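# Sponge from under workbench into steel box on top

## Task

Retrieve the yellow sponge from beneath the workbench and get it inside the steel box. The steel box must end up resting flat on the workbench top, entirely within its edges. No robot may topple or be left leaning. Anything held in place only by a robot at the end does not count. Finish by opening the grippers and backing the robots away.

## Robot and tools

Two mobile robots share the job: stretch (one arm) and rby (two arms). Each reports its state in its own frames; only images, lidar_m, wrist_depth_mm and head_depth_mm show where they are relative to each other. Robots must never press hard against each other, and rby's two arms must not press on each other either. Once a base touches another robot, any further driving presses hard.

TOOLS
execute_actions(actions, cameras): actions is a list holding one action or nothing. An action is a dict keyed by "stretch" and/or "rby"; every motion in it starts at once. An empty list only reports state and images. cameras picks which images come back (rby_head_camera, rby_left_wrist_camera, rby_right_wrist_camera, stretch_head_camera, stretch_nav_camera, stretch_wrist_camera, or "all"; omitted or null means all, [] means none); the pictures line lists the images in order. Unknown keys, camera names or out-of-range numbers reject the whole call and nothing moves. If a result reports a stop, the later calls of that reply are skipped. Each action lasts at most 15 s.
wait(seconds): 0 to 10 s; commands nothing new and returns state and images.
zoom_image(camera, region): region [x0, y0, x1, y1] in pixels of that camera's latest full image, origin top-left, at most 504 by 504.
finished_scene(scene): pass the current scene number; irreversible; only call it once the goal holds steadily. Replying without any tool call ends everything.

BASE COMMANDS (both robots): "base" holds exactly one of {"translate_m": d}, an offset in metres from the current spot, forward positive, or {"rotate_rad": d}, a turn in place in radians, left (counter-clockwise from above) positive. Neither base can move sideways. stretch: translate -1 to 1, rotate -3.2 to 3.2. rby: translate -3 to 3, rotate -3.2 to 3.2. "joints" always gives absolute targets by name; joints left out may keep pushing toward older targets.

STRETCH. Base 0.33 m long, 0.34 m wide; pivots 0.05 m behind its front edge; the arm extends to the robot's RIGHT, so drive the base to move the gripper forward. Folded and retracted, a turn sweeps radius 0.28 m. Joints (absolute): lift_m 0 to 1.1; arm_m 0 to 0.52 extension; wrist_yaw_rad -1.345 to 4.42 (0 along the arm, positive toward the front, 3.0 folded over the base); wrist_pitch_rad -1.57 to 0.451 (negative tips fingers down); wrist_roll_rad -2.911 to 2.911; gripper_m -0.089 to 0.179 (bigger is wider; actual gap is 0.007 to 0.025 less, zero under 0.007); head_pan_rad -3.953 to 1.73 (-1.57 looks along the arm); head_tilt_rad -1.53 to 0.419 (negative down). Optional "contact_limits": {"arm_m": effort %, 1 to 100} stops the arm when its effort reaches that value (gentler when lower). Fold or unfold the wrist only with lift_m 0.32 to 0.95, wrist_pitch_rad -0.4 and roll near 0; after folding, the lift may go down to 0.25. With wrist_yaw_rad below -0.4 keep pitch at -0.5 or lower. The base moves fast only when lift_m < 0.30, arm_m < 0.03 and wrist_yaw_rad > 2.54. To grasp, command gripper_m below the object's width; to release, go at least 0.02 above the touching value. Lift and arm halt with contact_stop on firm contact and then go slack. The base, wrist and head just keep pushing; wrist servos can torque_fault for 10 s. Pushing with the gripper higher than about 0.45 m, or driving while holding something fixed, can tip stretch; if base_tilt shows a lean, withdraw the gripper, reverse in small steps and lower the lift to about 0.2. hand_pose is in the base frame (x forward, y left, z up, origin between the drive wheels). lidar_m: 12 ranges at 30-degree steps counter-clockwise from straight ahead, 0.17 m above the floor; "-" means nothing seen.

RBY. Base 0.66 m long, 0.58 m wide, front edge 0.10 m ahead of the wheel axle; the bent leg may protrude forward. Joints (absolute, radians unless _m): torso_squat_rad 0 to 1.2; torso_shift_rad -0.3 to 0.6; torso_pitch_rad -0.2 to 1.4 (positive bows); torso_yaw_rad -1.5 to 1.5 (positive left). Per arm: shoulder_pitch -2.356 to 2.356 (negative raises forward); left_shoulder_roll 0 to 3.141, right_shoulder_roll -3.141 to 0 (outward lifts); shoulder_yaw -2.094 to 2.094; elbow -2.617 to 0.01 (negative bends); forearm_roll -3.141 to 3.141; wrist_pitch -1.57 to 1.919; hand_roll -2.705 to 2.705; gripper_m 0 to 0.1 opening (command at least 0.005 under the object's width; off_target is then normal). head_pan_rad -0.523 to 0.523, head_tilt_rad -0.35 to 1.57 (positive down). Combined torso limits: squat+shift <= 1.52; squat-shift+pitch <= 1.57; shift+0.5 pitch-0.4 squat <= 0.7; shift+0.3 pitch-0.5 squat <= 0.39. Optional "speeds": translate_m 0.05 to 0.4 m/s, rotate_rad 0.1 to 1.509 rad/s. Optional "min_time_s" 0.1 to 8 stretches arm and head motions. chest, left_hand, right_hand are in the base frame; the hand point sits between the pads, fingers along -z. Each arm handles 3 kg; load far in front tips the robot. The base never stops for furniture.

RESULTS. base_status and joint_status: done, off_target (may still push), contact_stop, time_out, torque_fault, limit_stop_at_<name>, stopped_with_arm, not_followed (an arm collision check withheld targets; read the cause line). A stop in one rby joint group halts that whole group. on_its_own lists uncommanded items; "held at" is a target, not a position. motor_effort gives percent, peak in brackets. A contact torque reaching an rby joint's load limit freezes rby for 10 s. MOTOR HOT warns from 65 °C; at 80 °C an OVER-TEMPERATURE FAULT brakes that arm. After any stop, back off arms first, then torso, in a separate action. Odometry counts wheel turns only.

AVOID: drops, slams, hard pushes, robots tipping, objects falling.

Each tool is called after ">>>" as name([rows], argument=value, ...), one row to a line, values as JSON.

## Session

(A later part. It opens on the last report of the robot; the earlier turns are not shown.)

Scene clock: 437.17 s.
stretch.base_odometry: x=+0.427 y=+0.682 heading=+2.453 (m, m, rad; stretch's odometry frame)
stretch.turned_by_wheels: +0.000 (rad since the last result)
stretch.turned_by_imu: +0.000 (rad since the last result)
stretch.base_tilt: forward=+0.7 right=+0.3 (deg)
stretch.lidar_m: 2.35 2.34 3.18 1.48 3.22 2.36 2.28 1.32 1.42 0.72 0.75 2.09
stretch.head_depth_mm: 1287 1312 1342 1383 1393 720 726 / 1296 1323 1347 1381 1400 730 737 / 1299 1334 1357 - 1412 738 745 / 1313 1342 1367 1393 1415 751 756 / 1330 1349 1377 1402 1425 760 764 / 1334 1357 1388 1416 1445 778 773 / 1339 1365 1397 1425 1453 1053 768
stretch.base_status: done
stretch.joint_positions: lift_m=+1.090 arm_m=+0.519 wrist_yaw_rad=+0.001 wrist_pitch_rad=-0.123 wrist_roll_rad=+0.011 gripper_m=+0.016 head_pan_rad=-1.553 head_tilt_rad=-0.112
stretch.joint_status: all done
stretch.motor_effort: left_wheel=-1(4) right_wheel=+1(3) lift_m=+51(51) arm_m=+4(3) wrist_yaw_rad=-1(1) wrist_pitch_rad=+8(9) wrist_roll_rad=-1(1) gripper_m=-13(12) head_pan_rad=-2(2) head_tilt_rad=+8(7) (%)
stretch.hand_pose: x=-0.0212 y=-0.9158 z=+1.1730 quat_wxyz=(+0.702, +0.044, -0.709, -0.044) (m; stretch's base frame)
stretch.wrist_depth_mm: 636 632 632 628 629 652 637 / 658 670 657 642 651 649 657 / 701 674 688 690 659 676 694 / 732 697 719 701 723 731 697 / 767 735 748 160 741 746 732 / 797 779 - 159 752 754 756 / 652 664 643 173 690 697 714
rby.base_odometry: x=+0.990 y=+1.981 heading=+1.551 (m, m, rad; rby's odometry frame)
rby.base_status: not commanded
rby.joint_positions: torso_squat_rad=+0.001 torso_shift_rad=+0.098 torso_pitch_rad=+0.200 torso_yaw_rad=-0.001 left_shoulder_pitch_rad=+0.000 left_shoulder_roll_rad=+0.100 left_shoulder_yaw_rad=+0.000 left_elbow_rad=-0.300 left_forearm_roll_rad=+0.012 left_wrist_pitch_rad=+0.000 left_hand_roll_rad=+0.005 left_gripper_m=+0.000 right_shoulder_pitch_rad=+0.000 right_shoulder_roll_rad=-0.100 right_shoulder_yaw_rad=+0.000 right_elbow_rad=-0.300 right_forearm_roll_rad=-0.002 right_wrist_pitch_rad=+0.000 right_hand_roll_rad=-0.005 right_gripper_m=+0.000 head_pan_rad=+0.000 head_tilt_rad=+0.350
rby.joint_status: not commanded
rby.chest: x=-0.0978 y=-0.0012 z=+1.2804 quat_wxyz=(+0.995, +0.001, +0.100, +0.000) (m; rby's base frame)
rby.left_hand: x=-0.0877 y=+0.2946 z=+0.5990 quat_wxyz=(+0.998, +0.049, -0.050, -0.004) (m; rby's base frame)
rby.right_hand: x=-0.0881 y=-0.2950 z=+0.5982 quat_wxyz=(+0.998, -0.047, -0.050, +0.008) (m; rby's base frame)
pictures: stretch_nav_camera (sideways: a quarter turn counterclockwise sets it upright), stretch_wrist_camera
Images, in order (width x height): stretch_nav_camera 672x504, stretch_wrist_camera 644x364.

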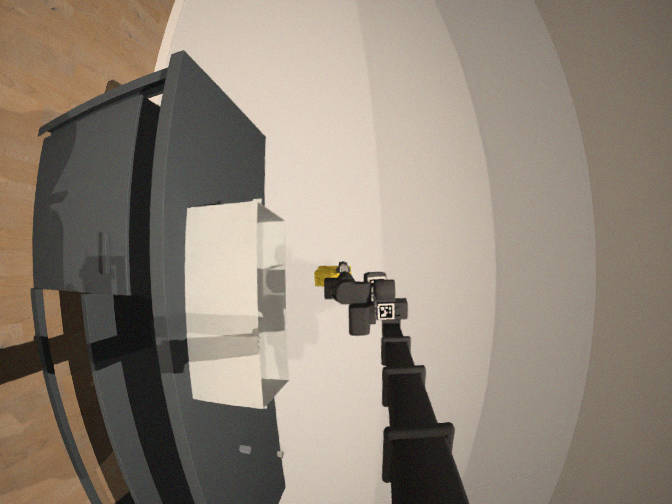

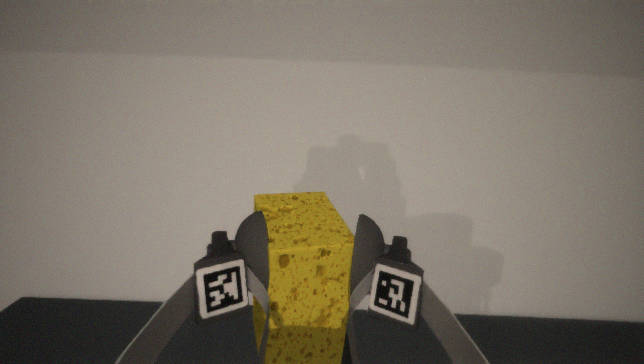

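>>> execute_actions([
  {"stretch":{"joints":{"wrist_pitch_rad":-0.5}}},
], cameras=["stretch_wrist_camera","rby_head_camera"])

Scene clock: 438.40 s.
stretch.base_odometry: x=+0.427 y=+0.682 heading=+2.453 (m, m, rad; stretch's odometry frame)
stretch.turned_by_wheels: +0.000 (rad since the last result)
stretch.turned_by_imu: +0.000 (rad since the last result)
stretch.base_tilt: forward=+0.8 right=+0.4 (deg)
stretch.lidar_m: 2.35 2.34 3.19 1.48 3.22 2.36 2.28 1.32 1.42 0.72 0.75 2.08
stretch.head_depth_mm: 1294 1313 1342 1380 1394 722 726 / 1296 1326 1350 1379 1397 730 735 / 1304 1334 1356 - 1403 740 745 / 1322 1337 1363 1398 1002 751 758 / 1321 1355 1372 1409 1417 761 765 / 1325 1353 1385 1415 1439 776 774 / 1341 1362 1393 1424 1444 1050 765
stretch.base_status: not commanded
stretch.joint_positions: lift_m=+1.090 arm_m=+0.519 wrist_yaw_rad=+0.001 wrist_pitch_rad=-0.512 wrist_roll_rad=+0.011 gripper_m=+0.016 head_pan_rad=-1.553 head_tilt_rad=-0.112
stretch.joint_status: all done
stretch.motor_effort: left_wheel=-1(1) right_wheel=+1(1) lift_m=+50(51) arm_m=+4(3) wrist_yaw_rad=-1(2) wrist_pitch_rad=+5(11) wrist_roll_rad=-1(1) gripper_m=-12(13) head_pan_rad=-3(2) head_tilt_rad=+7(8) (%)
stretch.hand_pose: x=-0.0213 y=-0.8759 z=+1.0818 quat_wxyz=(+0.681, +0.179, -0.687, -0.180) (m; stretch's base frame)
stretch.wrist_depth_mm: 652 654 643 625 642 632 640 / 714 713 705 692 694 687 686 / 775 786 793 761 766 757 764 / 675 691 710 709 731 772 769 / 585 358 351 159 346 341 622 / 293 366 - 159 371 364 346 / 269 352 426 173 445 419 389
rby.base_odometry: x=+0.990 y=+1.981 heading=+1.551 (m, m, rad; rby's odometry frame)
rby.base_status: not commanded
rby.joint_positions: torso_squat_rad=+0.001 torso_shift_rad=+0.098 torso_pitch_rad=+0.200 torso_yaw_rad=-0.001 left_shoulder_pitch_rad=+0.000 left_shoulder_roll_rad=+0.100 left_shoulder_yaw_rad=+0.000 left_elbow_rad=-0.300 left_forearm_roll_rad=+0.012 left_wrist_pitch_rad=+0.000 left_hand_roll_rad=+0.005 left_gripper_m=+0.000 right_shoulder_pitch_rad=+0.000 right_shoulder_roll_rad=-0.100 right_shoulder_yaw_rad=+0.000 right_elbow_rad=-0.300 right_forearm_roll_rad=-0.002 right_wrist_pitch_rad=+0.000 right_hand_roll_rad=-0.005 right_gripper_m=+0.000 head_pan_rad=+0.000 head_tilt_rad=+0.350
rby.joint_status: not commanded
rby.chest: x=-0.0978 y=-0.0012 z=+1.2804 quat_wxyz=(+0.995, +0.001, +0.100, +0.000) (m; rby's base frame)
rby.left_hand: x=-0.0877 y=+0.2946 z=+0.5990 quat_wxyz=(+0.998, +0.049, -0.050, -0.004) (m; rby's base frame)
rby.right_hand: x=-0.0881 y=-0.2950 z=+0.5982 quat_wxyz=(+0.998, -0.047, -0.050, +0.008) (m; rby's base frame)
pictures: rby_head_camera, stretch_wrist_camera
Images, in order (width x height): rby_head_camera 896x504, stretch_wrist_camera 644x364.

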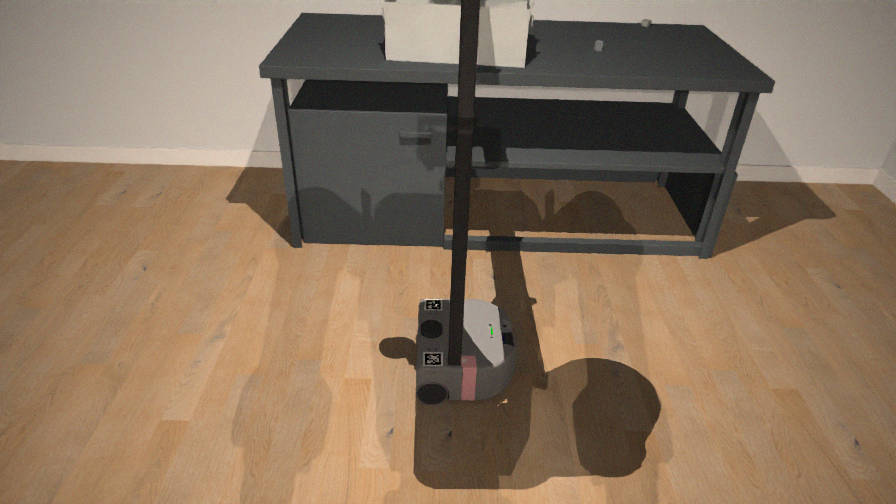

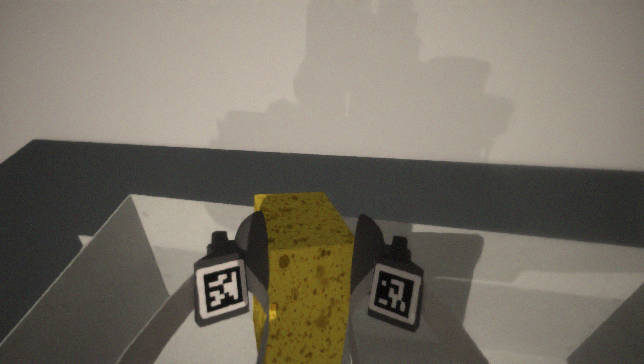

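Over the interior. Release.

>>> execute_actions([
  {"stretch":{"joints":{"gripper_m":0.13}}},
], cameras=["stretch_wrist_camera"])

>>> execute_actions([
  {"stretch":{"joints":{"wrist_pitch_rad":0.0}}},
], cameras=[])

>>> execute_actions([
  {"stretch":{"joints":{"arm_m":0.3,"wrist_pitch_rad":-0.6}}},
], cameras=["stretch_wrist_camera","rby_head_camera","stretch_nav_camera"])

Scene clock: 440.43 s.
stretch.base_odometry: x=+0.427 y=+0.682 heading=+2.453 (m, m, rad; stretch's odometry frame)
stretch.turned_by_wheels: +0.000 (rad since the last result)
stretch.turned_by_imu: +0.000 (rad since the last result)
stretch.base_tilt: forward=+0.8 right=+0.3 (deg)
stretch.lidar_m: 2.35 2.34 3.18 1.48 3.22 2.36 2.28 1.32 1.42 0.72 0.75 2.09
stretch.head_depth_mm: 1292 1317 1341 1383 1390 722 726 / 1298 1321 1352 1381 1396 729 736 / 1304 1332 1359 - 1403 738 746 / 1312 1339 1371 1395 1417 751 756 / 1320 1349 1375 1407 1422 759 764 / 1334 1355 1378 1416 1434 778 775 / 1337 1367 1399 1423 1445 1053 767
stretch.base_status: not commanded
stretch.joint_positions: lift_m=+1.090 arm_m=+0.519 wrist_yaw_rad=+0.001 wrist_pitch_rad=-0.512 wrist_roll_rad=+0.011 gripper_m=+0.130 head_pan_rad=-1.553 head_tilt_rad=-0.112
stretch.joint_status: all done
stretch.motor_effort: left_wheel=-1(1) right_wheel=+1(1) lift_m=+51(51) arm_m=+3(4) wrist_yaw_rad=-1(1) wrist_pitch_rad=+4(4) wrist_roll_rad=-1(2) gripper_m=+1(98) head_pan_rad=-2(3) head_tilt_rad=+8(8) (%)
stretch.hand_pose: x=-0.0213 y=-0.8759 z=+1.0818 quat_wxyz=(+0.681, +0.179, -0.687, -0.180) (m; stretch's base frame)
stretch.wrist_depth_mm: 648 647 638 640 645 636 623 / 700 704 712 717 710 689 692 / 762 775 783 774 780 795 760 / 669 697 710 725 739 752 767 / 555 353 363 350 345 611 610 / 480 - 413 399 384 351 351 / 283 388 436 445 447 433 381
rby.base_odometry: x=+0.990 y=+1.981 heading=+1.551 (m, m, rad; rby's odometry frame)
rby.base_status: not commanded
rby.joint_positions: torso_squat_rad=+0.001 torso_shift_rad=+0.098 torso_pitch_rad=+0.200 torso_yaw_rad=-0.001 left_shoulder_pitch_rad=+0.000 left_shoulder_roll_rad=+0.100 left_shoulder_yaw_rad=+0.000 left_elbow_rad=-0.300 left_forearm_roll_rad=+0.012 left_wrist_pitch_rad=+0.000 left_hand_roll_rad=+0.005 left_gripper_m=+0.000 right_shoulder_pitch_rad=+0.000 right_shoulder_roll_rad=-0.100 right_shoulder_yaw_rad=+0.000 right_elbow_rad=-0.300 right_forearm_roll_rad=-0.002 right_wrist_pitch_rad=+0.000 right_hand_roll_rad=-0.005 right_gripper_m=+0.000 head_pan_rad=+0.000 head_tilt_rad=+0.350
rby.joint_status: not commanded
rby.chest: x=-0.0978 y=-0.0012 z=+1.2804 quat_wxyz=(+0.995, +0.001, +0.100, +0.000) (m; rby's base frame)
rby.left_hand: x=-0.0877 y=+0.2946 z=+0.5990 quat_wxyz=(+0.998, +0.049, -0.050, -0.004) (m; rby's base frame)
rby.right_hand: x=-0.0881 y=-0.2950 z=+0.5982 quat_wxyz=(+0.998, -0.047, -0.050, +0.008) (m; rby's base frame)
pictures: stretch_wrist_camera
Images, in order (width x height): stretch_wrist_camera 644x364.

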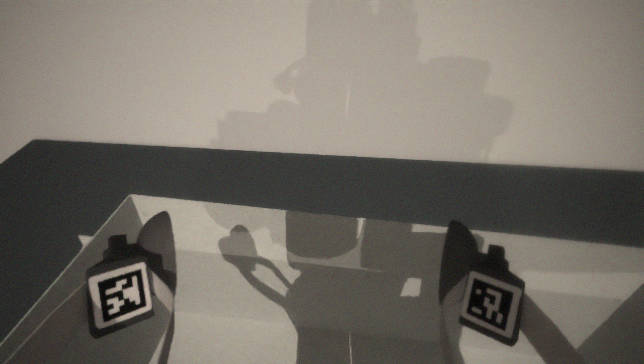

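Scene clock: 441.50 s.
stretch.base_odometry: x=+0.427 y=+0.682 heading=+2.453 (m, m, rad; stretch's odometry frame)
stretch.turned_by_wheels: +0.000 (rad since the last result)
stretch.turned_by_imu: +0.000 (rad since the last result)
stretch.base_tilt: forward=+0.7 right=+0.4 (deg)
stretch.lidar_m: 2.35 2.34 3.21 1.48 3.22 2.36 2.28 1.32 1.42 0.72 0.75 2.09
stretch.head_depth_mm: 1287 1317 1340 1381 1400 721 725 / 1302 1321 1351 1380 1404 730 736 / 1303 1334 1362 - 1411 738 744 / 1319 1342 1363 1396 1417 752 755 / 1321 1351 1376 1404 1428 759 764 / 1328 1359 1382 1414 1438 778 774 / 1340 1367 1389 1425 1448 1050 767
stretch.base_status: not commanded
stretch.joint_positions: lift_m=+1.090 arm_m=+0.519 wrist_yaw_rad=+0.001 wrist_pitch_rad=-0.024 wrist_roll_rad=+0.011 gripper_m=+0.130 head_pan_rad=-1.553 head_tilt_rad=-0.112
stretch.joint_status: all done
stretch.motor_effort: left_wheel=-1(1) right_wheel=+1(1) lift_m=+51(50) arm_m=+4(4) wrist_yaw_rad=-1(1) wrist_pitch_rad=+9(9) wrist_roll_rad=-1(1) gripper_m=+0(0) head_pan_rad=-2(2) head_tilt_rad=+8(8) (%)
stretch.hand_pose: x=-0.0212 y=-0.9200 z=+1.1982 quat_wxyz=(+0.704, +0.009, -0.710, -0.008) (m; stretch's base frame)
stretch.wrist_depth_mm: 644 646 650 651 645 638 641 / 662 661 672 678 669 670 669 / 686 701 695 672 684 671 685 / 698 689 698 700 692 697 666 / 732 714 727 706 710 717 713 / 740 - 747 735 722 743 723 / 755 742 767 759 759 780 767
rby.base_odometry: x=+0.990 y=+1.981 heading=+1.551 (m, m, rad; rby's odometry frame)
rby.base_status: not commanded
rby.joint_positions: torso_squat_rad=+0.001 torso_shift_rad=+0.098 torso_pitch_rad=+0.200 torso_yaw_rad=-0.001 left_shoulder_pitch_rad=+0.000 left_shoulder_roll_rad=+0.100 left_shoulder_yaw_rad=+0.000 left_elbow_rad=-0.300 left_forearm_roll_rad=+0.012 left_wrist_pitch_rad=+0.000 left_hand_roll_rad=+0.005 left_gripper_m=+0.000 right_shoulder_pitch_rad=+0.000 right_shoulder_roll_rad=-0.100 right_shoulder_yaw_rad=+0.000 right_elbow_rad=-0.300 right_forearm_roll_rad=-0.002 right_wrist_pitch_rad=+0.000 right_hand_roll_rad=-0.005 right_gripper_m=+0.000 head_pan_rad=+0.000 head_tilt_rad=+0.350
rby.joint_status: not commanded
rby.chest: x=-0.0978 y=-0.0012 z=+1.2804 quat_wxyz=(+0.995, +0.001, +0.100, +0.000) (m; rby's base frame)
rby.left_hand: x=-0.0877 y=+0.2946 z=+0.5990 quat_wxyz=(+0.998, +0.049, -0.050, -0.004) (m; rby's base frame)
rby.right_hand: x=-0.0881 y=-0.2950 z=+0.5982 quat_wxyz=(+0.998, -0.047, -0.050, +0.008) (m; rby's base frame)
pictures: none
No camera images: the call's "cameras" was empty. Leave "cameras" out to get every camera's image.

Scene clock: 444.37 s.
stretch.base_odometry: x=+0.427 y=+0.682 heading=+2.453 (m, m, rad; stretch's odometry frame)
stretch.turned_by_wheels: +0.000 (rad since the last result)
stretch.turned_by_imu: +0.000 (rad since the last result)
stretch.base_tilt: forward=+0.5 right=+0.2 (deg)
stretch.lidar_m: 2.35 2.34 3.20 1.48 3.23 2.36 2.28 1.32 1.42 0.72 0.75 2.08
stretch.head_depth_mm: 1296 1316 1341 1376 1390 722 725 / 1296 1325 1350 - 972 729 736 / 1304 1331 1358 - - 735 745 / 1315 1340 1371 1392 1416 750 756 / 1325 1348 1381 1405 1420 761 766 / 1334 1363 1392 1411 1440 776 772 / 1340 1368 1392 1429 1441 1051 768
stretch.base_status: not commanded
stretch.joint_positions: lift_m=+1.090 arm_m=+0.300 wrist_yaw_rad=+0.001 wrist_pitch_rad=-0.611 wrist_roll_rad=+0.010 gripper_m=+0.130 head_pan_rad=-1.553 head_tilt_rad=-0.112
stretch.joint_status: all done
stretch.motor_effort: left_wheel=-1(1) right_wheel=+1(1) lift_m=+51(51) arm_m=-4(3) wrist_yaw_rad=-1(2) wrist_pitch_rad=+4(5) wrist_roll_rad=-1(2) gripper_m=+0(0) head_pan_rad=-3(3) head_tilt_rad=+7(8) (%)
stretch.hand_pose: x=-0.0214 y=-0.6413 z=+1.0617 quat_wxyz=(+0.671, +0.212, -0.677, -0.214) (m; stretch's base frame)
stretch.wrist_depth_mm: 912 907 888 877 879 859 865 / 969 880 525 523 511 915 934 / 694 439 581 566 541 514 741 / 596 329 597 615 622 575 397 / 517 372 352 333 319 313 309 / 460 - 425 411 389 352 348 / 406 402 412 423 427 424 433
rby.base_odometry: x=+0.990 y=+1.981 heading=+1.551 (m, m, rad; rby's odometry frame)
rby.base_status: not commanded
rby.joint_positions: torso_squat_rad=+0.001 torso_shift_rad=+0.098 torso_pitch_rad=+0.200 torso_yaw_rad=-0.001 left_shoulder_pitch_rad=+0.000 left_shoulder_roll_rad=+0.100 left_shoulder_yaw_rad=+0.000 left_elbow_rad=-0.300 left_forearm_roll_rad=+0.012 left_wrist_pitch_rad=+0.000 left_hand_roll_rad=+0.005 left_gripper_m=+0.000 right_shoulder_pitch_rad=+0.000 right_shoulder_roll_rad=-0.100 right_shoulder_yaw_rad=+0.000 right_elbow_rad=-0.300 right_forearm_roll_rad=-0.002 right_wrist_pitch_rad=+0.000 right_hand_roll_rad=-0.005 right_gripper_m=+0.000 head_pan_rad=+0.000 head_tilt_rad=+0.350
rby.joint_status: not commanded
rby.chest: x=-0.0978 y=-0.0012 z=+1.2804 quat_wxyz=(+0.995, +0.001, +0.100, +0.000) (m; rby's base frame)
rby.left_hand: x=-0.0877 y=+0.2946 z=+0.5990 quat_wxyz=(+0.998, +0.049, -0.050, -0.004) (m; rby's base frame)
rby.right_hand: x=-0.0881 y=-0.2950 z=+0.5982 quat_wxyz=(+0.998, -0.047, -0.050, +0.008) (m; rby's base frame)
pictures: rby_head_camera, stretch_nav_camera (sideways: a quarter turn counterclockwise sets it upright), stretch_wrist_camera
Images, in order (width x height): rby_head_camera 896x504, stretch_nav_camera 672x504, stretch_wrist_camera 644x364.

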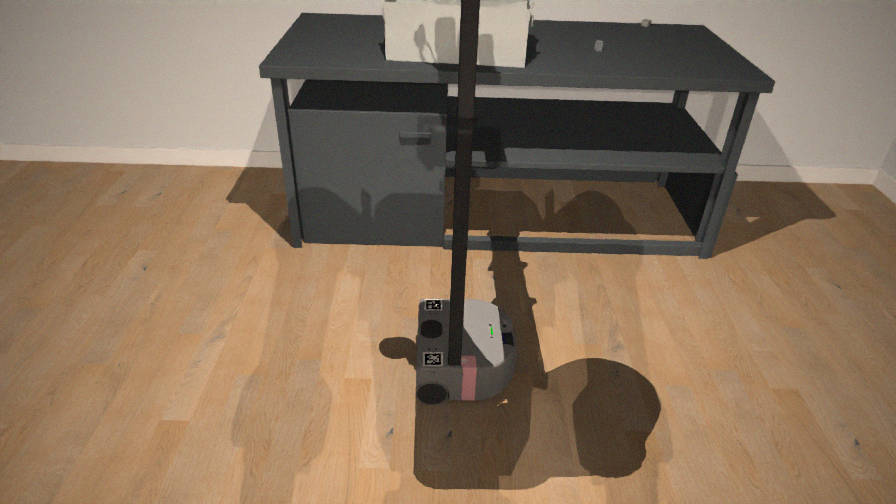

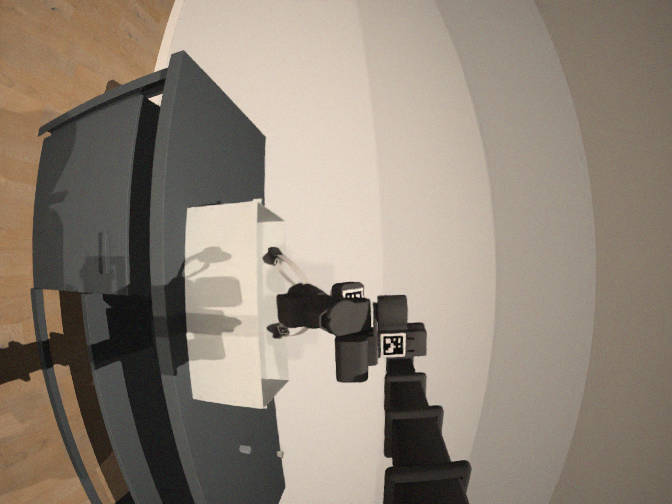

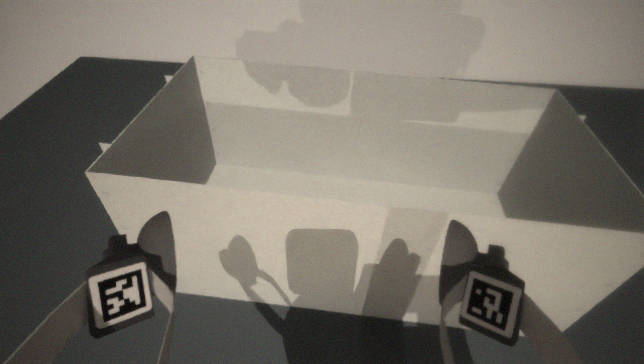

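Sponge not seen outside; it's hidden behind the near wall. Retract and finish.

>>> execute_actions([
  {"stretch":{"joints":{"arm_m":0.0,"wrist_pitch_rad":-0.3,"head_tilt_rad":-0.6}}},
], cameras=["stretch_nav_camera","stretch_wrist_camera"])

>>> finished_scene(scene=2)

Scene clock: 448.00 s.
stretch.base_odometry: x=+0.427 y=+0.682 heading=+2.453 (m, m, rad; stretch's odometry frame)
stretch.turned_by_wheels: +0.000 (rad since the last result)
stretch.turned_by_imu: +0.001 (rad since the last result)
stretch.base_tilt: forward=+0.6 right=+0.3 (deg)
stretch.lidar_m: 2.35 2.35 3.20 1.48 3.23 2.36 2.28 1.32 1.42 0.72 0.75 2.08
stretch.head_depth_mm: - - - - - - 1236 / - - - - - - 1238 / 1200 - - - - 1409 1234 / 1213 1317 792 838 966 1088 1226 / 1222 1331 951 852 978 1104 1223 / 1230 1359 1169 872 982 1117 1242 / 1242 1371 1220 883 987 1130 1238
stretch.base_status: not commanded
stretch.joint_positions: lift_m=+1.090 arm_m=+0.000 wrist_yaw_rad=+0.001 wrist_pitch_rad=-0.321 wrist_roll_rad=+0.010 gripper_m=+0.130 head_pan_rad=-1.553 head_tilt_rad=-0.593
stretch.joint_status: all done
stretch.motor_effort: left_wheel=-1(1) right_wheel=+1(1) lift_m=+50(51) arm_m=-4(4) wrist_yaw_rad=-2(1) wrist_pitch_rad=+8(7) wrist_roll_rad=-1(1) gripper_m=-1(0) head_pan_rad=-2(3) head_tilt_rad=-5(41) (%)
stretch.hand_pose: x=-0.0213 y=-0.3808 z=+1.1246 quat_wxyz=(+0.695, +0.113, -0.701, -0.114) (m; stretch's base frame)
stretch.wrist_depth_mm: - - - - - - - / - - - - - - - / - - - 851 - - - / - 976 622 582 839 - - / 731 787 653 635 597 785 829 / 624 - 634 644 632 687 672 / 732 751 742 727 956 928 608
rby.base_odometry: x=+0.990 y=+1.981 heading=+1.551 (m, m, rad; rby's odometry frame)
rby.base_status: not commanded
rby.joint_positions: torso_squat_rad=+0.001 torso_shift_rad=+0.098 torso_pitch_rad=+0.200 torso_yaw_rad=-0.001 left_shoulder_pitch_rad=+0.000 left_shoulder_roll_rad=+0.100 left_shoulder_yaw_rad=+0.000 left_elbow_rad=-0.300 left_forearm_roll_rad=+0.012 left_wrist_pitch_rad=+0.000 left_hand_roll_rad=+0.005 left_gripper_m=+0.000 right_shoulder_pitch_rad=+0.000 right_shoulder_roll_rad=-0.100 right_shoulder_yaw_rad=+0.000 right_elbow_rad=-0.300 right_forearm_roll_rad=-0.002 right_wrist_pitch_rad=+0.000 right_hand_roll_rad=-0.005 right_gripper_m=+0.000 head_pan_rad=+0.000 head_tilt_rad=+0.350
rby.joint_status: not commanded
rby.chest: x=-0.0978 y=-0.0012 z=+1.2804 quat_wxyz=(+0.995, +0.001, +0.100, +0.000) (m; rby's base frame)
rby.left_hand: x=-0.0877 y=+0.2946 z=+0.5990 quat_wxyz=(+0.998, +0.049, -0.050, -0.004) (m; rby's base frame)
rby.right_hand: x=-0.0881 y=-0.2950 z=+0.5982 quat_wxyz=(+0.998, -0.047, -0.050, +0.008) (m; rby's base frame)
pictures: stretch_nav_camera (sideways: a quarter turn counterclockwise sets it upright), stretch_wrist_camera
Images, in order (width x height): stretch_nav_camera 672x504, stretch_wrist_camera 644x364.

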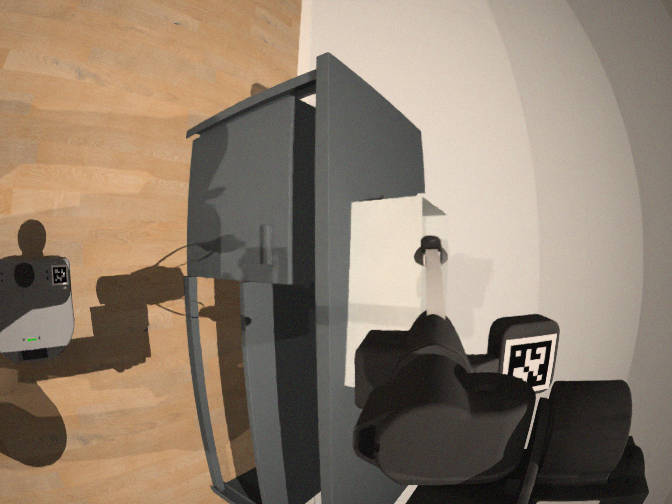

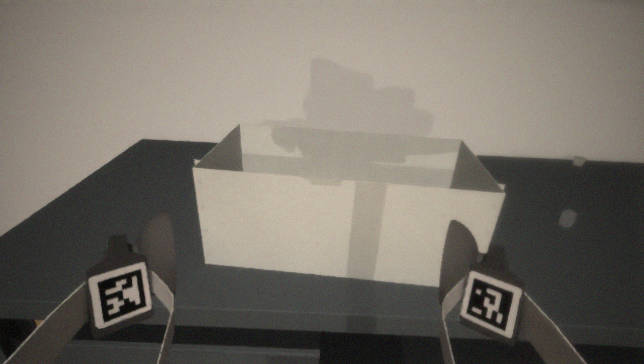

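The scene is finished: the task was done.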